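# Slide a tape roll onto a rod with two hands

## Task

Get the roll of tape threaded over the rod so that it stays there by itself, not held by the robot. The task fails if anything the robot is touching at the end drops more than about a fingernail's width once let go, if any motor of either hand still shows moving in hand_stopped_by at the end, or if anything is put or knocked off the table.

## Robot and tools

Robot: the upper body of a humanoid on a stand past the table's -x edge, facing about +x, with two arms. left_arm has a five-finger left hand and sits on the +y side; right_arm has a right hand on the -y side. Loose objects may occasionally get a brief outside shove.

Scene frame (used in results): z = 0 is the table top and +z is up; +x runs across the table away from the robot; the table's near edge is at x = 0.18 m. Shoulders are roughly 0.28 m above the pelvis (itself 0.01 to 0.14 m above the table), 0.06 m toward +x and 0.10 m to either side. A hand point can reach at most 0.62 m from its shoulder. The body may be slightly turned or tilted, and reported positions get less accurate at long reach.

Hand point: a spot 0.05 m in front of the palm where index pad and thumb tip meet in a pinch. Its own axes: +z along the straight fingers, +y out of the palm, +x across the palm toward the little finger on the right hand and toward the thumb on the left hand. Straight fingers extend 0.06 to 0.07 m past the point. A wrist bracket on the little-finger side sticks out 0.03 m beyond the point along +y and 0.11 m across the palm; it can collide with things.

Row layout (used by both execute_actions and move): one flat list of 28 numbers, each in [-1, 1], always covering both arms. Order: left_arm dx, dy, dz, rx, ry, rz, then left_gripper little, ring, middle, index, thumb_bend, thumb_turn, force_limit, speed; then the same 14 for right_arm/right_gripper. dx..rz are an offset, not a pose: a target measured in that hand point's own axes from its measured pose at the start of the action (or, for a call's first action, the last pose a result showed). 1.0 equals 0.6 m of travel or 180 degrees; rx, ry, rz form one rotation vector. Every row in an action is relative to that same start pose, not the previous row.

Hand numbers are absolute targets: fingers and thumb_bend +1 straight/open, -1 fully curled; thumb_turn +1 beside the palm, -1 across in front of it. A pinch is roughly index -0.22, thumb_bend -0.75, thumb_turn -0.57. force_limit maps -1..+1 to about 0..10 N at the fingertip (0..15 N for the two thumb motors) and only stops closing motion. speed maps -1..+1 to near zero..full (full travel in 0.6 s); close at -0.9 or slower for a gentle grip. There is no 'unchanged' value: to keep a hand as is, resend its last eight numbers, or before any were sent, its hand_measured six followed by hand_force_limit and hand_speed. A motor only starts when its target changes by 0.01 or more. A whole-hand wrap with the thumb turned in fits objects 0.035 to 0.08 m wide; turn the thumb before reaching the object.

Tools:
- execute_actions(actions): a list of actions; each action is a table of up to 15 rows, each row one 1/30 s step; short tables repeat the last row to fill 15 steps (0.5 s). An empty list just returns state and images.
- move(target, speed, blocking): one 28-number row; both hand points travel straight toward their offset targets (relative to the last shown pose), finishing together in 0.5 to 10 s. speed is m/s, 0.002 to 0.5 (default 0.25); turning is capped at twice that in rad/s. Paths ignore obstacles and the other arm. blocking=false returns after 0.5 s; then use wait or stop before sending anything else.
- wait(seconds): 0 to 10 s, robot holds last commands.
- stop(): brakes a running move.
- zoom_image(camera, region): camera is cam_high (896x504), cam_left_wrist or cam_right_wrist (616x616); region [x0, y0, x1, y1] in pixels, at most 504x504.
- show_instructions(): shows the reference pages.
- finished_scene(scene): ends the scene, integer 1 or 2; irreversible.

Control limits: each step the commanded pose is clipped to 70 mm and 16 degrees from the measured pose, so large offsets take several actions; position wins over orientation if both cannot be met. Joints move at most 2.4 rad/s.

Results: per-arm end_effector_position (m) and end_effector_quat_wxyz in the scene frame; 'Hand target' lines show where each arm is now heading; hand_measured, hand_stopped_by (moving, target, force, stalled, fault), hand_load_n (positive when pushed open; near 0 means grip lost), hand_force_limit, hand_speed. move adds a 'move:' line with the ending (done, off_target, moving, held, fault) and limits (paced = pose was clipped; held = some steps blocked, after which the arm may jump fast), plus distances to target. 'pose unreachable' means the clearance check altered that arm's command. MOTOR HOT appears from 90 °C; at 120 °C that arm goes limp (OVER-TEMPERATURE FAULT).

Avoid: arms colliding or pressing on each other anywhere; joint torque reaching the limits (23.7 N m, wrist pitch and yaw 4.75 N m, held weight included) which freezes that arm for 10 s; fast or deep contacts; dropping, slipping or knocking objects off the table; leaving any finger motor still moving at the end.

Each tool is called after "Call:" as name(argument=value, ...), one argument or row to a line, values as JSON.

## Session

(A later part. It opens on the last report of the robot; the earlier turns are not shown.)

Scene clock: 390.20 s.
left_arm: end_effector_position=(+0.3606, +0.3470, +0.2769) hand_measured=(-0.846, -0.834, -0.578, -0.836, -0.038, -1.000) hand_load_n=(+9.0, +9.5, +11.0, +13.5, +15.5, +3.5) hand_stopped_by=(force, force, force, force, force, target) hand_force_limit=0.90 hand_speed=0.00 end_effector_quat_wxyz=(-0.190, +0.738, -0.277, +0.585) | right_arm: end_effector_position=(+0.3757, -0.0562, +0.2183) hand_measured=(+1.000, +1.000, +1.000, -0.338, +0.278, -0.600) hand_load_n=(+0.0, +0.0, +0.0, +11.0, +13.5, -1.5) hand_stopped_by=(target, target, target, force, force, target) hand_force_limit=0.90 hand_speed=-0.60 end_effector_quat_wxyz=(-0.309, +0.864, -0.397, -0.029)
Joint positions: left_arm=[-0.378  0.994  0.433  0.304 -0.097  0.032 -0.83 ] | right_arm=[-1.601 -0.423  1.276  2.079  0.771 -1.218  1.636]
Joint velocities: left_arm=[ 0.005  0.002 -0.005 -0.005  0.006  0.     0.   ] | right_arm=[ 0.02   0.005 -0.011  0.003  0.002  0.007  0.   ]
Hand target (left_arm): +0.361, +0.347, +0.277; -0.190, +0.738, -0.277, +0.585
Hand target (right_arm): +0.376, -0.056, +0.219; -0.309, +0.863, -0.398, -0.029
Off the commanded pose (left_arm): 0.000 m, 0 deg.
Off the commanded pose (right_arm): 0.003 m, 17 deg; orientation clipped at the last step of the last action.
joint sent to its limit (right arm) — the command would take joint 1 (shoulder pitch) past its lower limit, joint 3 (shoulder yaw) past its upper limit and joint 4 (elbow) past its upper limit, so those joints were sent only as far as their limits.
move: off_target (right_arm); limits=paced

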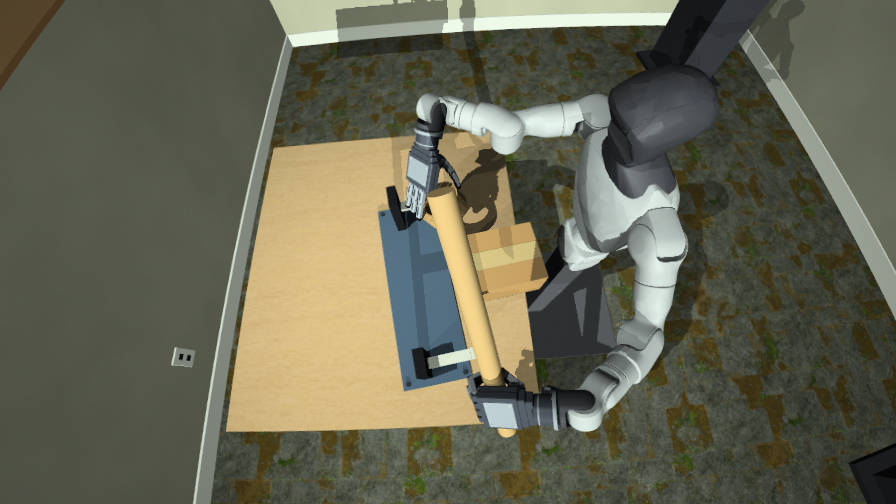

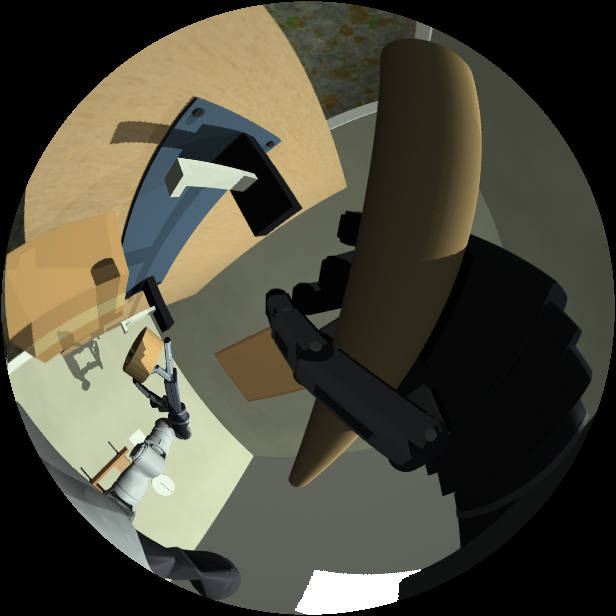

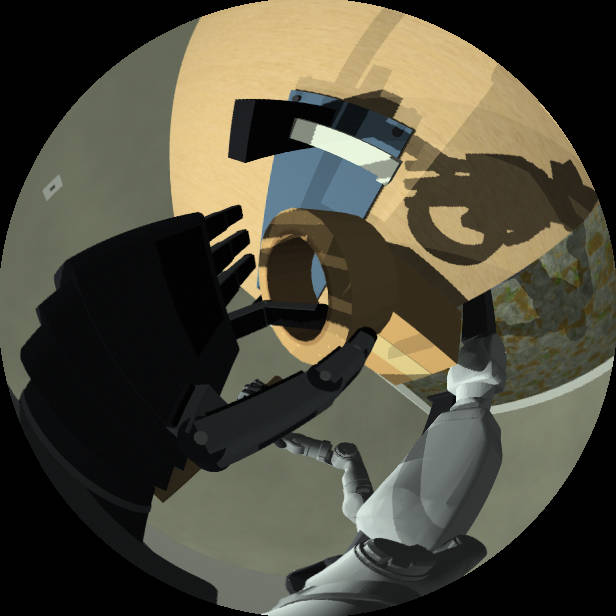

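Call:
move(
  target=[0,0,0,0,0,0,-1,-1,-1,-1,-0.9,-1,0.9,0,0.113,0.055,-0.245,0.298,-0.121,0.372,1,1,1,-0.5,-0.5,-0.6,0.9,-0.6],
  speed=0.1,
)

Scene clock: 405.77 s.
left_arm: end_effector_position=(+0.3606, +0.3470, +0.2769) hand_measured=(-0.846, -0.834, -0.578, -0.836, -0.038, -1.000) hand_load_n=(+9.0, +9.5, +11.0, +13.5, +15.5, +3.5) hand_stopped_by=(force, force, force, force, force, target) hand_force_limit=0.90 hand_speed=0.00 end_effector_quat_wxyz=(-0.190, +0.738, -0.277, +0.585) | right_arm: end_effector_position=(+0.3666, -0.2011, +0.3057) hand_measured=(+1.000, +1.000, +1.000, -0.338, +0.278, -0.600) hand_load_n=(+0.0, +0.0, +0.0, +11.5, +13.5, -1.0) hand_stopped_by=(target, target, target, force, force, target) hand_force_limit=0.90 hand_speed=-0.60 end_effector_quat_wxyz=(+0.663, -0.324, +0.642, +0.206)
Joint positions: left_arm=[-0.378  0.994  0.433  0.304 -0.097  0.032 -0.83 ] | right_arm=[-1.014 -1.179 -0.779  2.08  -0.017 -0.847  1.64 ]
Joint velocities: left_arm=[-0.002 -0.002 -0.002 -0.002 -0.008  0.     0.   ] | right_arm=[ 0.    -0.005 -0.04  -0.009 -0.032  0.     0.   ]
Hand target (left_arm): +0.361, +0.347, +0.277; -0.190, +0.738, -0.277, +0.585
Hand target (right_arm): +0.366, -0.201, +0.305; +0.662, -0.323, +0.644, +0.207
Off the commanded pose (left_arm): 0.000 m, 0 deg.
Off the commanded pose (right_arm): 0.007 m, 10 deg.
joint sent to its limit (right arm) — the command would take joint 4 (elbow) past its upper limit, so that joint was sent only as far as its limit.
move: off_target (right_arm)

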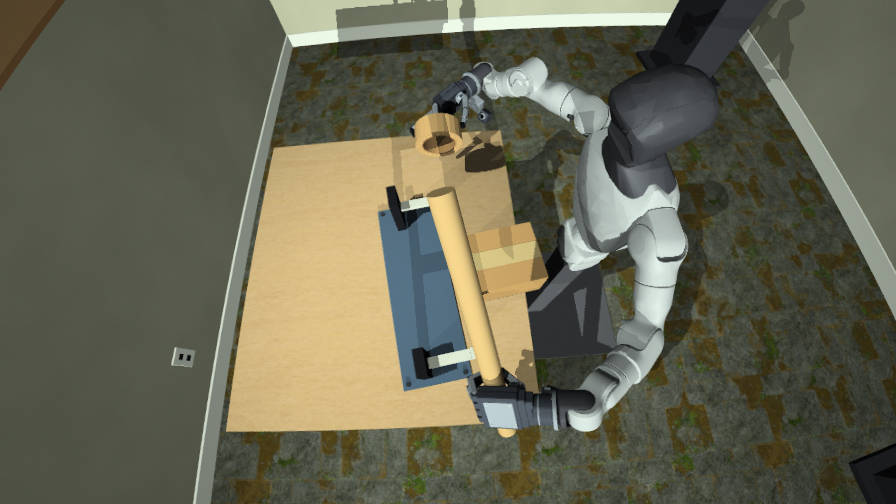

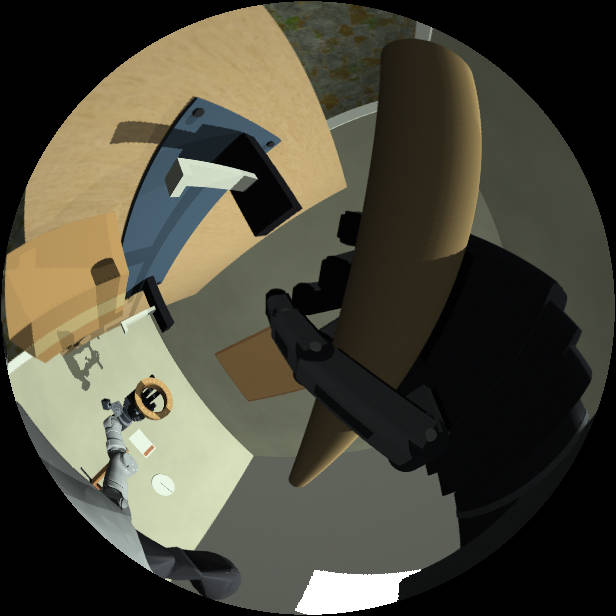

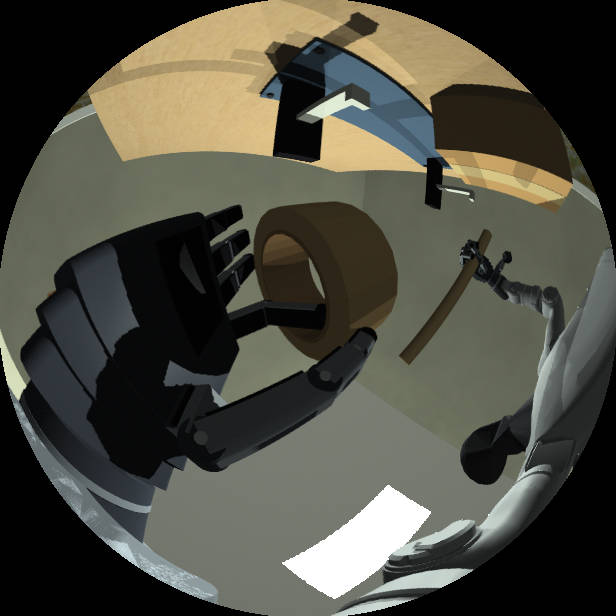

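Call:
move(
  target=[0.042,0.062,0.11,-0.021,-0.027,0.216,-1,-1,-1,-1,-0.9,-1,0.9,0,0,0,0,0,0,0,1,1,1,-0.5,-0.5,-0.6,0.9,-0.6],
  speed=0.1,
)

Call:
zoom_image(
  camera="cam_high",
  region=[360,50,540,220],
)

Scene clock: 418.50 s.
left_arm: end_effector_position=(+0.4204, +0.2938, +0.2563) hand_measured=(-0.846, -0.834, -0.578, -0.836, -0.038, -1.000) hand_load_n=(+9.0, +9.5, +11.0, +13.5, +15.5, +3.5) hand_stopped_by=(force, force, force, force, force, target) hand_force_limit=0.90 hand_speed=0.00 end_effector_quat_wxyz=(-0.357, +0.630, -0.515, +0.458) | right_arm: end_effector_position=(+0.3664, -0.2010, +0.3056) hand_measured=(+1.000, +1.000, +1.000, -0.338, +0.278, -0.600) hand_load_n=(+0.0, +0.0, +0.0, +11.5, +13.5, -1.0) hand_stopped_by=(target, target, target, force, force, target) hand_force_limit=0.90 hand_speed=-0.60 end_effector_quat_wxyz=(+0.663, -0.324, +0.642, +0.206)
Joint positions: left_arm=[-0.719  1.01  -0.045  0.19   0.403  0.02  -0.707] | right_arm=[-1.014 -1.179 -0.782  2.08  -0.019 -0.847  1.64 ]
Joint velocities: left_arm=[ 0.015 -0.006  0.008  0.006  0.008  0.001  0.   ] | right_arm=[0.002 0.    0.008 0.005 0.003 0.    0.   ]
Hand target (left_arm): +0.421, +0.294, +0.257; -0.360, +0.629, -0.515, +0.458
Hand target (right_arm): +0.367, -0.201, +0.306; +0.663, -0.324, +0.642, +0.206
Off the commanded pose (left_arm): 0.006 m, 1 deg.
Off the commanded pose (right_arm): 0.000 m, 0 deg.
move: off_target (left_arm)

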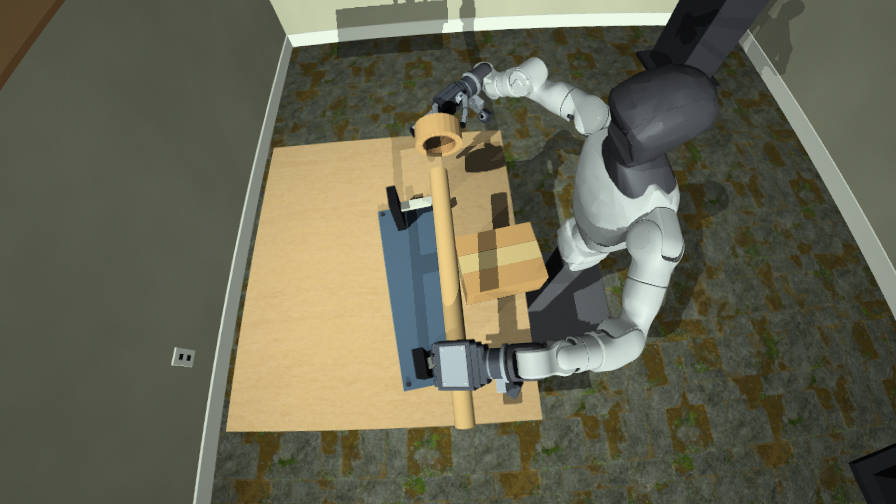

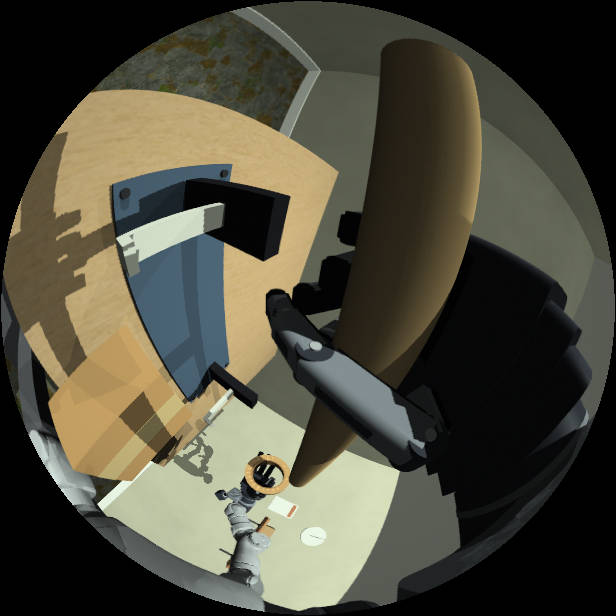

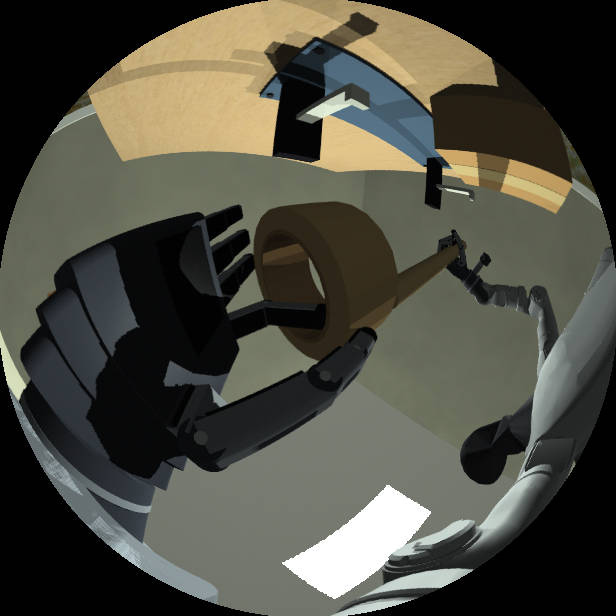

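Region (360, 50, 540, 220) of cam_high's 896x504 image, scaled by 2.800, with more detail than that image has.

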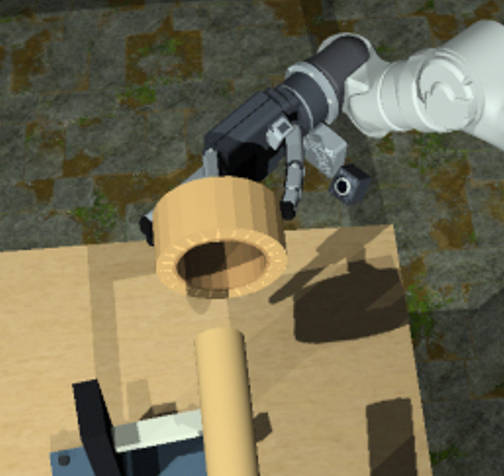

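Call:
move(
  target=[0,0,0,0,0,0,-1,-1,-1,-1,-0.9,-1,0.9,0,-0.073,0.023,0.033,0,0,0,1,1,1,-0.5,-0.5,-0.6,0.9,-0.6],
  speed=0.04,
)

Call:
zoom_image(
  camera="cam_high",
  region=[360,50,540,220],
)

Call:
zoom_image(
  camera="cam_left_wrist",
  region=[220,420,340,520],
)

Scene clock: 425.70 s.
left_arm: end_effector_position=(+0.4204, +0.2938, +0.2563) hand_measured=(-0.846, -0.834, -0.578, -0.836, -0.038, -1.000) hand_load_n=(+9.0, +9.5, +11.0, +13.5, +15.5, +3.5) hand_stopped_by=(force, force, force, force, force, target) hand_force_limit=0.90 hand_speed=0.00 end_effector_quat_wxyz=(-0.357, +0.630, -0.515, +0.458) | right_arm: end_effector_position=(+0.3692, -0.1717, +0.3465) hand_measured=(+1.000, +1.000, +1.000, -0.338, +0.278, -0.600) hand_load_n=(+0.0, +0.0, +0.0, +12.0, +13.0, -1.5) hand_stopped_by=(target, target, target, force, force, target) hand_force_limit=0.90 hand_speed=-0.60 end_effector_quat_wxyz=(+0.660, -0.375, +0.599, +0.256)
Joint positions: left_arm=[-0.719  1.01  -0.045  0.19   0.403  0.02  -0.707] | right_arm=[-1.192 -1.221 -0.91   2.08  -0.298 -0.739  1.633]
Joint velocities: left_arm=[ 0.006  0.003 -0.008 -0.005 -0.009  0.     0.   ] | right_arm=[-0.005 -0.012 -0.087 -0.003 -0.078  0.015 -0.028]
Hand target (left_arm): +0.420, +0.294, +0.256; -0.357, +0.630, -0.515, +0.458
Hand target (right_arm): +0.369, -0.172, +0.346; +0.659, -0.374, +0.600, +0.257
Off the commanded pose (left_arm): 0.000 m, 0 deg.
Off the commanded pose (right_arm): 0.002 m, 10 deg.
joint sent to its limit (right arm) — the command would take joint 4 (elbow) past its upper limit, so that joint was sent only as far as its limit.
move: off_target (right_arm)

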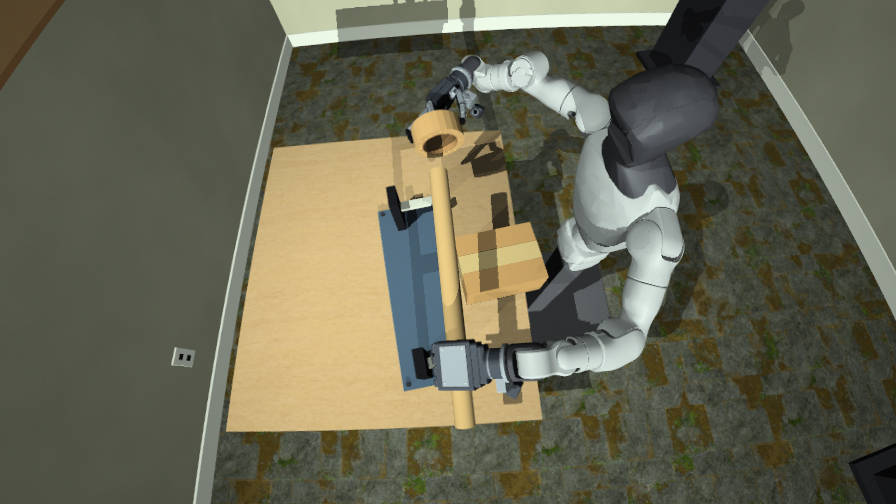

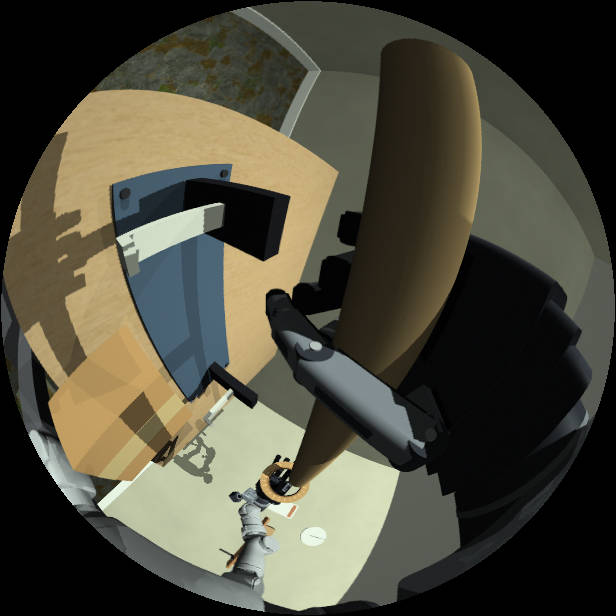

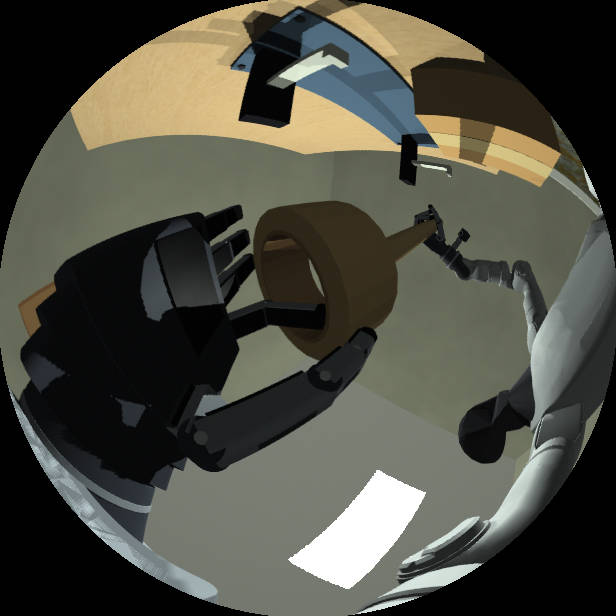

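Region (360, 50, 540, 220) of cam_high's 896x504 image, scaled by 2.800, with more detail than that image has.

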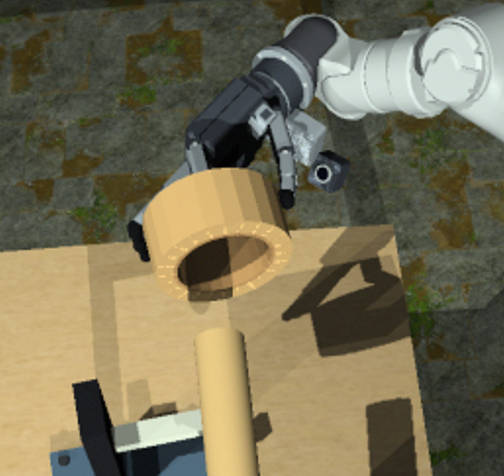

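Region (220, 420, 340, 520) of cam_left_wrist's 616x616 image, scaled by 4.200, with more detail than that image has.

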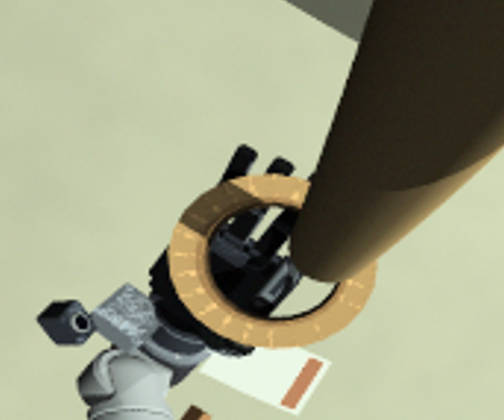

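Call:
move(
  target=[0,0,0,0,0,0,-1,-1,-1,-1,-0.9,-1,0.9,0,-0.018,0.003,0.037,0.067,0.029,0.015,1,1,1,-0.5,-0.5,-0.6,0.9,-0.6],
  speed=0.04,
)

Call:
zoom_image(
  camera="cam_high",
  region=[360,50,540,220],
)

Call:
zoom_image(
  camera="cam_left_wrist",
  region=[220,420,340,520],
)

Scene clock: 436.43 s.
left_arm: end_effector_position=(+0.4204, +0.2938, +0.2563) hand_measured=(-0.846, -0.834, -0.578, -0.836, -0.038, -1.000) hand_load_n=(+9.0, +9.5, +11.0, +13.5, +15.5, +3.5) hand_stopped_by=(force, force, force, force, force, target) hand_force_limit=0.90 hand_speed=0.00 end_effector_quat_wxyz=(-0.357, +0.630, -0.515, +0.458) | right_arm: end_effector_position=(+0.3806, -0.1524, +0.3585) hand_measured=(+1.000, +1.000, +1.000, -0.338, +0.278, -0.600) hand_load_n=(+0.0, +0.0, +0.0, +12.0, +13.0, -1.5) hand_stopped_by=(target, target, target, force, force, target) hand_force_limit=0.90 hand_speed=-0.60 end_effector_quat_wxyz=(+0.652, -0.384, +0.594, +0.273)
Joint positions: left_arm=[-0.719  1.01  -0.045  0.19   0.403  0.02  -0.707] | right_arm=[-1.211 -1.232 -1.22   2.08  -0.685 -0.638  1.501]
Joint velocities: left_arm=[-0.005  0.012  0.003 -0.011  0.017  0.     0.   ] | right_arm=[ 0.043 -0.015 -0.115  0.    -0.11   0.025 -0.027]
Hand target (left_arm): +0.420, +0.294, +0.256; -0.357, +0.630, -0.515, +0.458
Hand target (right_arm): +0.380, -0.153, +0.358; +0.651, -0.383, +0.596, +0.273
Off the commanded pose (left_arm): 0.000 m, 0 deg.
Off the commanded pose (right_arm): 0.002 m, 15 deg.
joint sent to its limit (right arm) — the command would take joint 4 (elbow) past its upper limit, so that joint was sent only as far as its limit.
move: off_target (right_arm)

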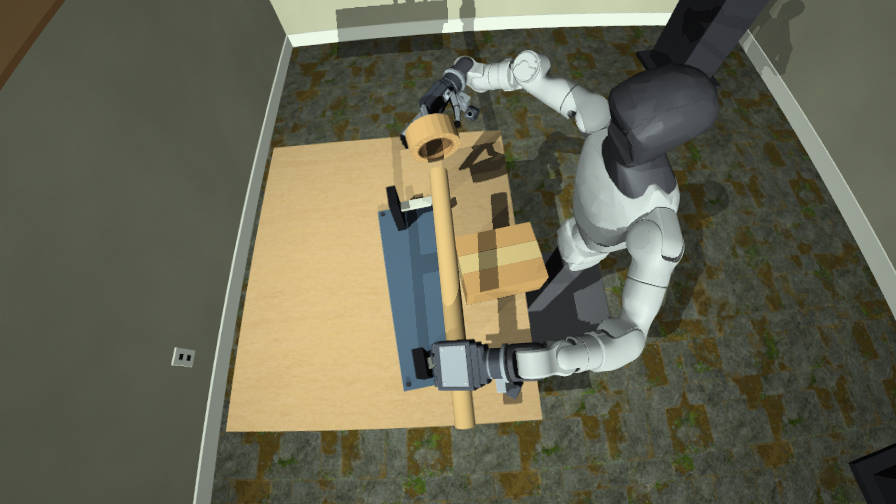

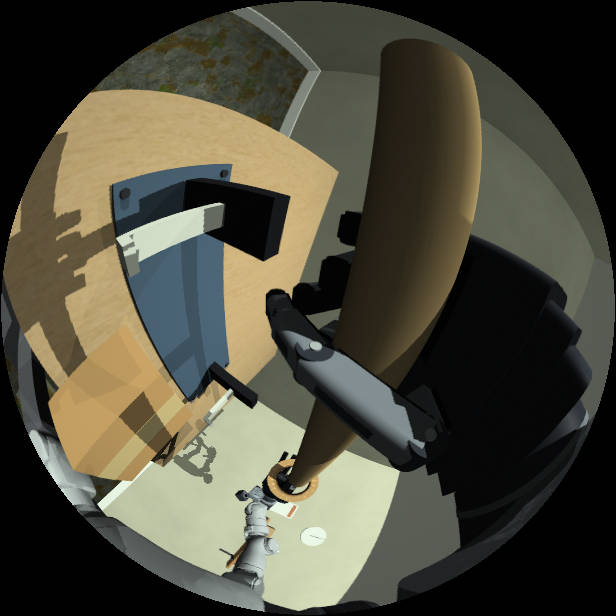

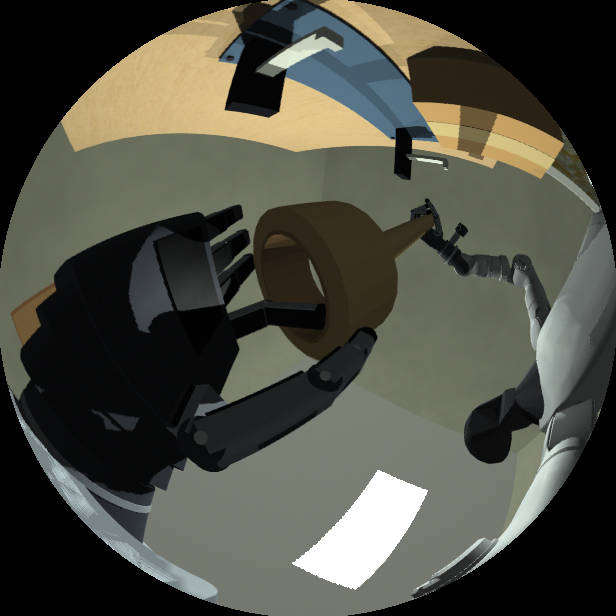

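Region (360, 50, 540, 220) of cam_high's 896x504 image, scaled by 2.800, with more detail than that image has.

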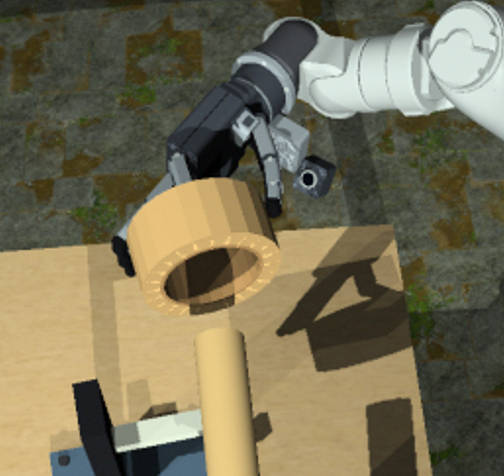

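Region (220, 420, 340, 520) of cam_left_wrist's 616x616 image, scaled by 4.200, with more detail than that image has.

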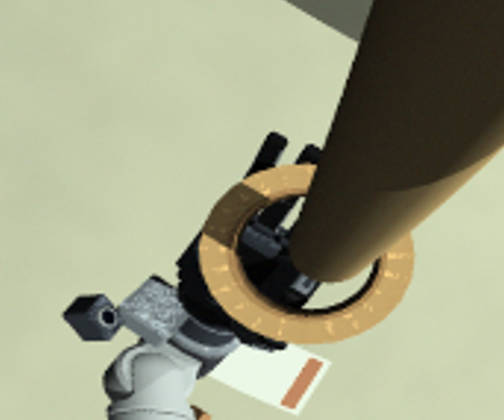

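Call:
move(
  target=[0,0,0,0,0,0,-1,-1,-1,-1,-0.9,-1,0.9,0,0.006,0.042,0.053,0.05,0,0,1,1,1,-0.5,-0.5,-0.6,0.9,-0.6],
  speed=0.03,
)

Call:
zoom_image(
  camera="cam_high",
  region=[360,50,540,220],
)

Call:
zoom_image(
  camera="cam_left_wrist",
  region=[230,420,350,520],
)

Scene clock: 445.07 s.
left_arm: end_effector_position=(+0.4204, +0.2938, +0.2563) hand_measured=(-0.846, -0.834, -0.578, -0.836, -0.038, -1.000) hand_load_n=(+9.0, +9.5, +11.0, +13.5, +15.5, +3.5) hand_stopped_by=(force, force, force, force, force, target) hand_force_limit=0.90 hand_speed=0.00 end_effector_quat_wxyz=(-0.357, +0.630, -0.515, +0.458) | right_arm: end_effector_position=(+0.3791, -0.1141, +0.3490) hand_measured=(+1.000, +1.000, +1.000, -0.338, +0.278, -0.600) hand_load_n=(+0.0, +0.0, +0.0, +12.0, +13.0, -1.5) hand_stopped_by=(target, target, target, force, force, target) hand_force_limit=0.90 hand_speed=-0.60 end_effector_quat_wxyz=(+0.671, -0.406, +0.541, +0.303)
Joint positions: left_arm=[-0.719  1.01  -0.045  0.19   0.403  0.02  -0.707] | right_arm=[-1.186 -1.093 -1.318  2.08  -0.727 -0.75   1.485]
Joint velocities: left_arm=[ 0.005  0.005 -0.012 -0.003 -0.005  0.     0.   ] | right_arm=[ 0.     0.011  0.006  0.008  0.018 -0.01   0.   ]
Hand target (left_arm): +0.420, +0.294, +0.256; -0.357, +0.630, -0.515, +0.458
Hand target (right_arm): +0.380, -0.114, +0.350; +0.674, -0.403, +0.540, +0.303
Off the commanded pose (left_arm): 0.000 m, 0 deg.
Off the commanded pose (right_arm): 0.002 m, 15 deg.
joint sent to its limit (right arm) — the command would take joint 3 (shoulder yaw) past its lower limit and joint 4 (elbow) past its upper limit, so those joints were sent only as far as their limits.
move: off_target (right_arm)

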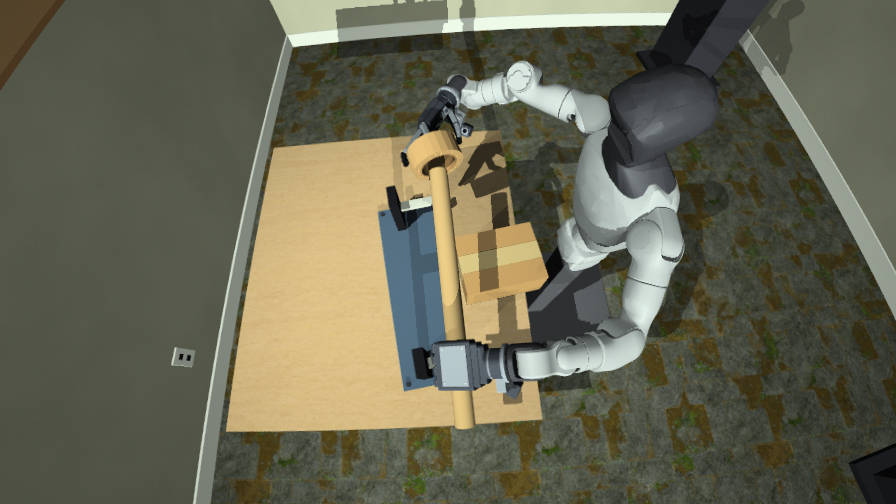

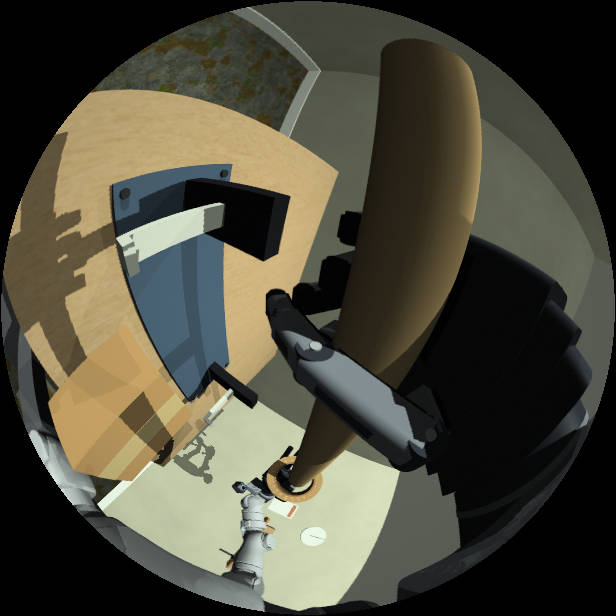

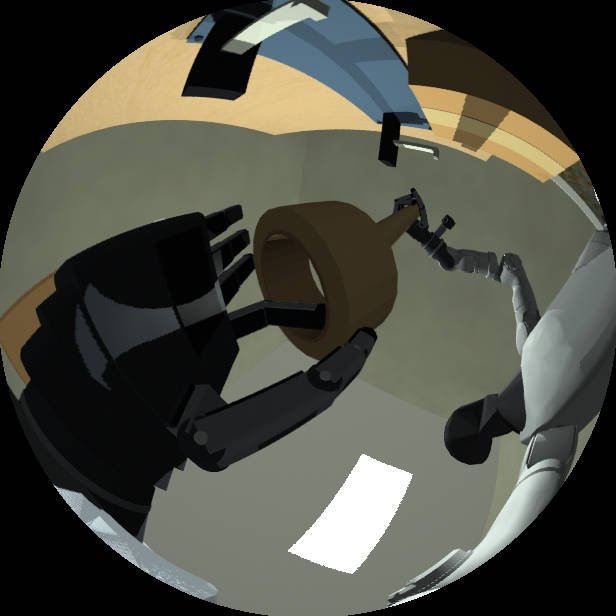

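Region (360, 50, 540, 220) of cam_high's 896x504 image, scaled by 2.800, with more detail than that image has.

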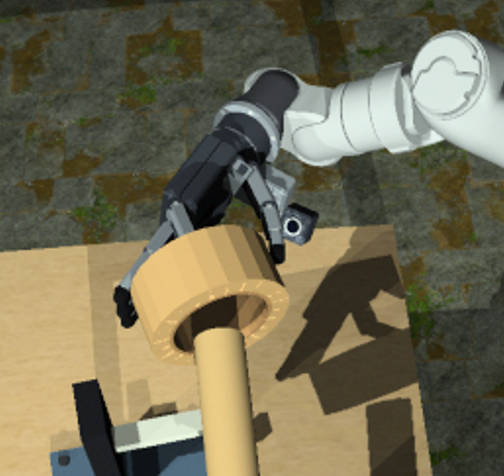

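Region (230, 420, 350, 520) of cam_left_wrist's 616x616 image, scaled by 4.200, with more detail than that image has.

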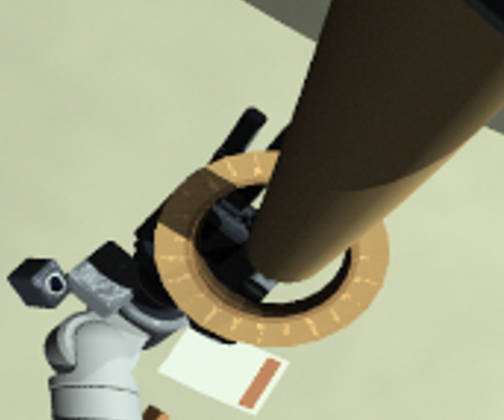

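Call:
move(
  target=[0.08,0,0.008,0,0,0,-1,-1,-1,-1,-0.9,-1,0.9,0,0,0,0,0,0,0,1,1,1,-0.5,-0.5,-0.6,0.9,-0.6],
  speed=0.025,
)

Call:
zoom_image(
  camera="cam_high",
  region=[360,50,540,220],
)

Call:
zoom_image(
  camera="cam_right_wrist",
  region=[220,200,400,370],
)

Scene clock: 452.30 s.
left_arm: end_effector_position=(+0.4255, +0.2468, +0.2618) hand_measured=(-0.846, -0.834, -0.578, -0.836, -0.038, -1.000) hand_load_n=(+9.0, +9.5, +11.0, +13.5, +15.5, +3.5) hand_stopped_by=(force, force, force, force, force, target) hand_force_limit=0.90 hand_speed=0.00 end_effector_quat_wxyz=(-0.354, +0.633, -0.515, +0.458) | right_arm: end_effector_position=(+0.3792, -0.1141, +0.3491) hand_measured=(+1.000, +1.000, +1.000, -0.338, +0.278, -0.600) hand_load_n=(+0.0, +0.0, +0.0, +12.0, +13.0, -1.5) hand_stopped_by=(target, target, target, force, force, target) hand_force_limit=0.90 hand_speed=-0.60 end_effector_quat_wxyz=(+0.671, -0.406, +0.541, +0.302)
Joint positions: left_arm=[-0.754  0.944 -0.149 -0.057  0.462  0.314 -0.751] | right_arm=[-1.186 -1.093 -1.318  2.08  -0.726 -0.75   1.485]
Joint velocities: left_arm=[-0.003  0.    -0.002  0.005 -0.012  0.007  0.   ] | right_arm=[ 0.014  0.015 -0.011  0.005  0.     0.     0.   ]
Hand target (left_arm): +0.426, +0.246, +0.262; -0.355, +0.632, -0.515, +0.457
Hand target (right_arm): +0.379, -0.114, +0.349; +0.671, -0.406, +0.541, +0.303
Off the commanded pose (left_arm): 0.003 m, 1 deg.
Off the commanded pose (right_arm): 0.000 m, 0 deg.
move: done

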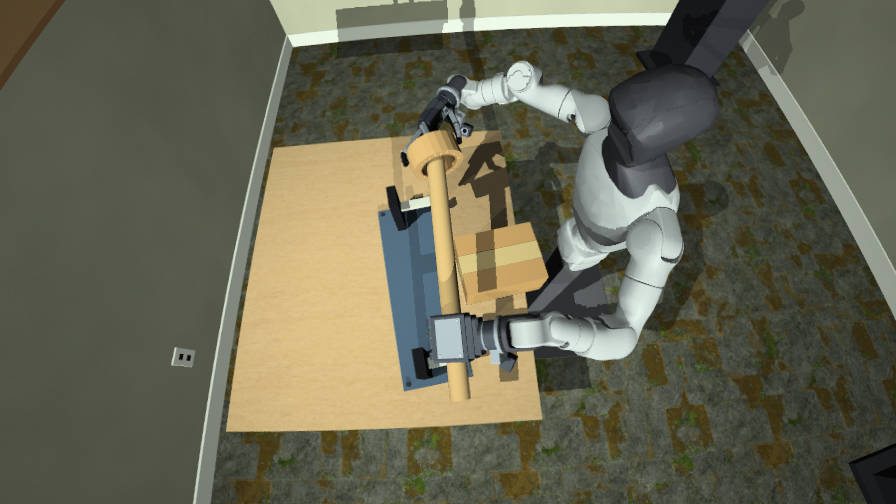

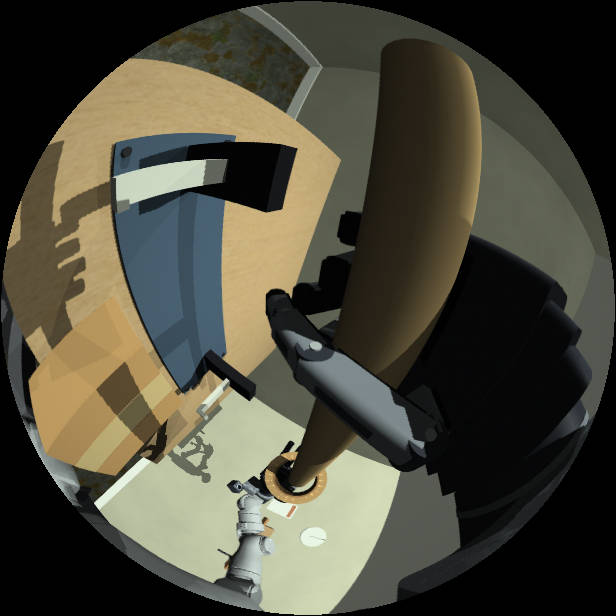

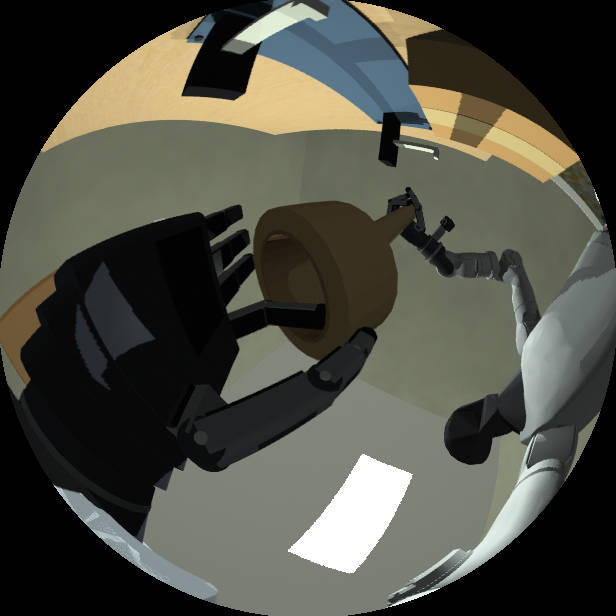

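Region (360, 50, 540, 220) of cam_high's 896x504 image, scaled by 2.800, with more detail than that image has.

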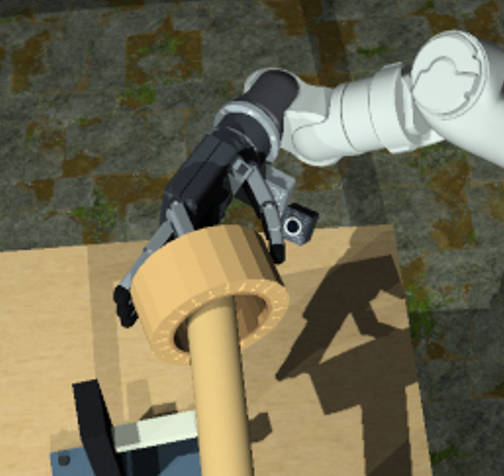

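Region (220, 200, 400, 370) of cam_right_wrist's 616x616 image, scaled by 2.800, with more detail than that image has.

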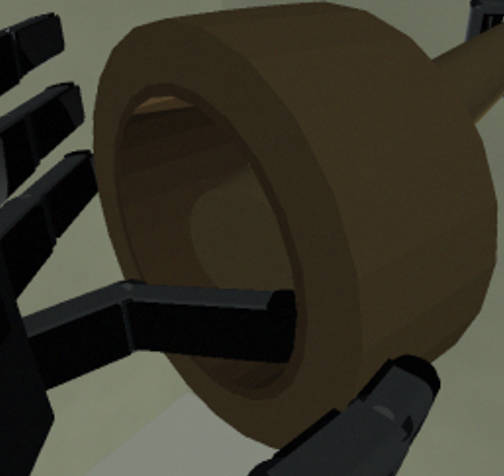

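Call:
move(
  target=[0.05,0.004,0.016,0,0,0,-1,-1,-1,-1,-0.9,-1,0.9,0,0,0,0,0,0,0,1,1,1,-0.5,-0.5,-0.6,0.9,-0.6],
  speed=0.02,
)

Call:
zoom_image(
  camera="cam_high",
  region=[360,50,540,220],
)

Scene clock: 460.57 s.
left_arm: end_effector_position=(+0.4342, +0.2243, +0.2599) hand_measured=(-0.846, -0.834, -0.578, -0.836, -0.038, -1.000) hand_load_n=(+9.0, +9.5, +11.0, +13.5, +15.5, +3.5) hand_stopped_by=(force, force, force, force, force, target) hand_force_limit=0.90 hand_speed=0.00 end_effector_quat_wxyz=(-0.356, +0.641, -0.508, +0.453) | right_arm: end_effector_position=(+0.3809, -0.1177, +0.3501) hand_measured=(+1.000, +1.000, +1.000, -0.338, +0.278, -0.600) hand_load_n=(+0.0, +0.0, +0.0, +11.5, +13.0, -1.5) hand_stopped_by=(target, target, target, force, force, target) hand_force_limit=0.90 hand_speed=-0.60 end_effector_quat_wxyz=(+0.674, -0.404, +0.544, +0.294)
Joint positions: left_arm=[-0.818  0.885 -0.254 -0.115  0.522  0.473 -0.758] | right_arm=[-1.184 -1.102 -1.318  2.075 -0.725 -0.75   1.479]
Joint velocities: left_arm=[-0.002  0.005  0.003 -0.011  0.006  0.005  0.   ] | right_arm=[-0.003  0.002 -0.015 -0.003  0.     0.    -0.002]
Hand target (left_arm): +0.434, +0.217, +0.261; -0.352, +0.634, -0.514, +0.458
Hand target (right_arm): +0.379, -0.114, +0.349; +0.671, -0.406, +0.541, +0.302
Off the commanded pose (left_arm): 0.008 m, 1 deg.
Off the commanded pose (right_arm): 0.004 m, 1 deg.
move: off_target (left_arm, right_arm)

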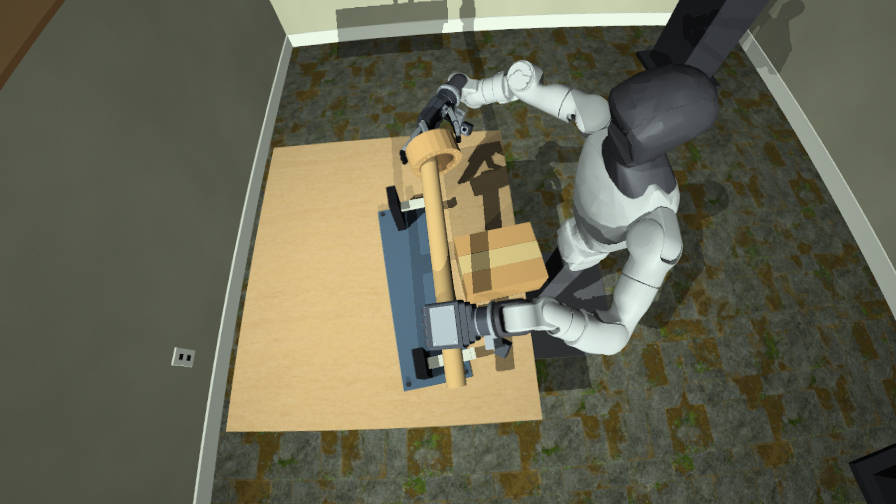

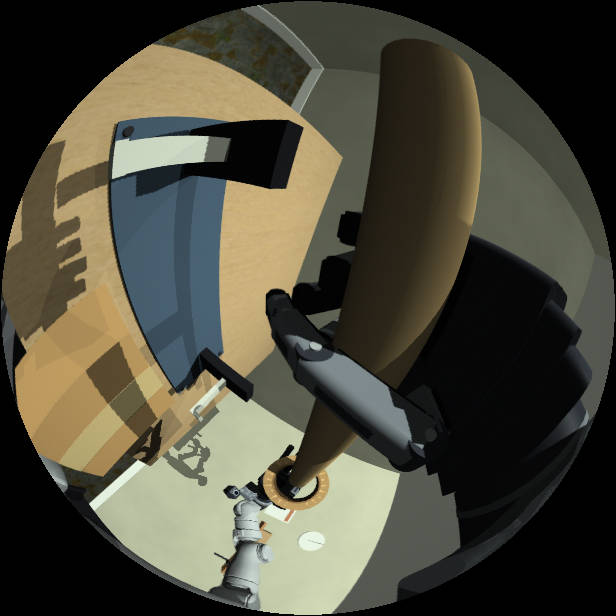

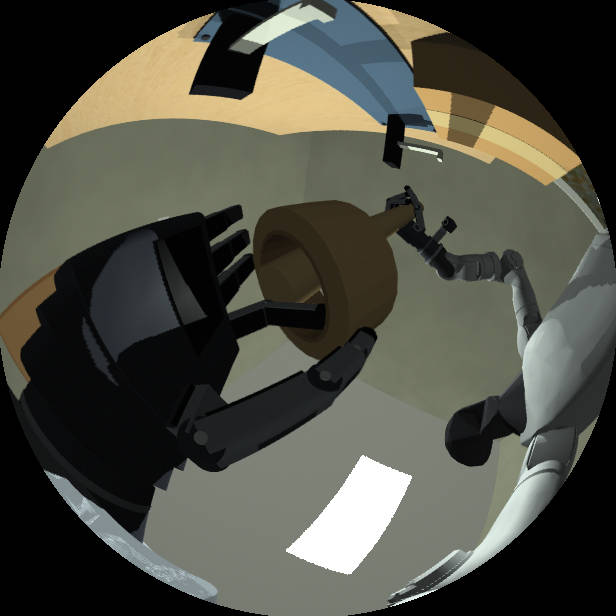

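Region (360, 50, 540, 220) of cam_high's 896x504 image, scaled by 2.800, with more detail than that image has.

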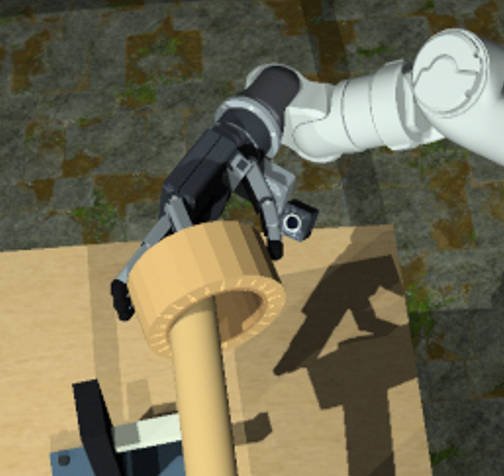

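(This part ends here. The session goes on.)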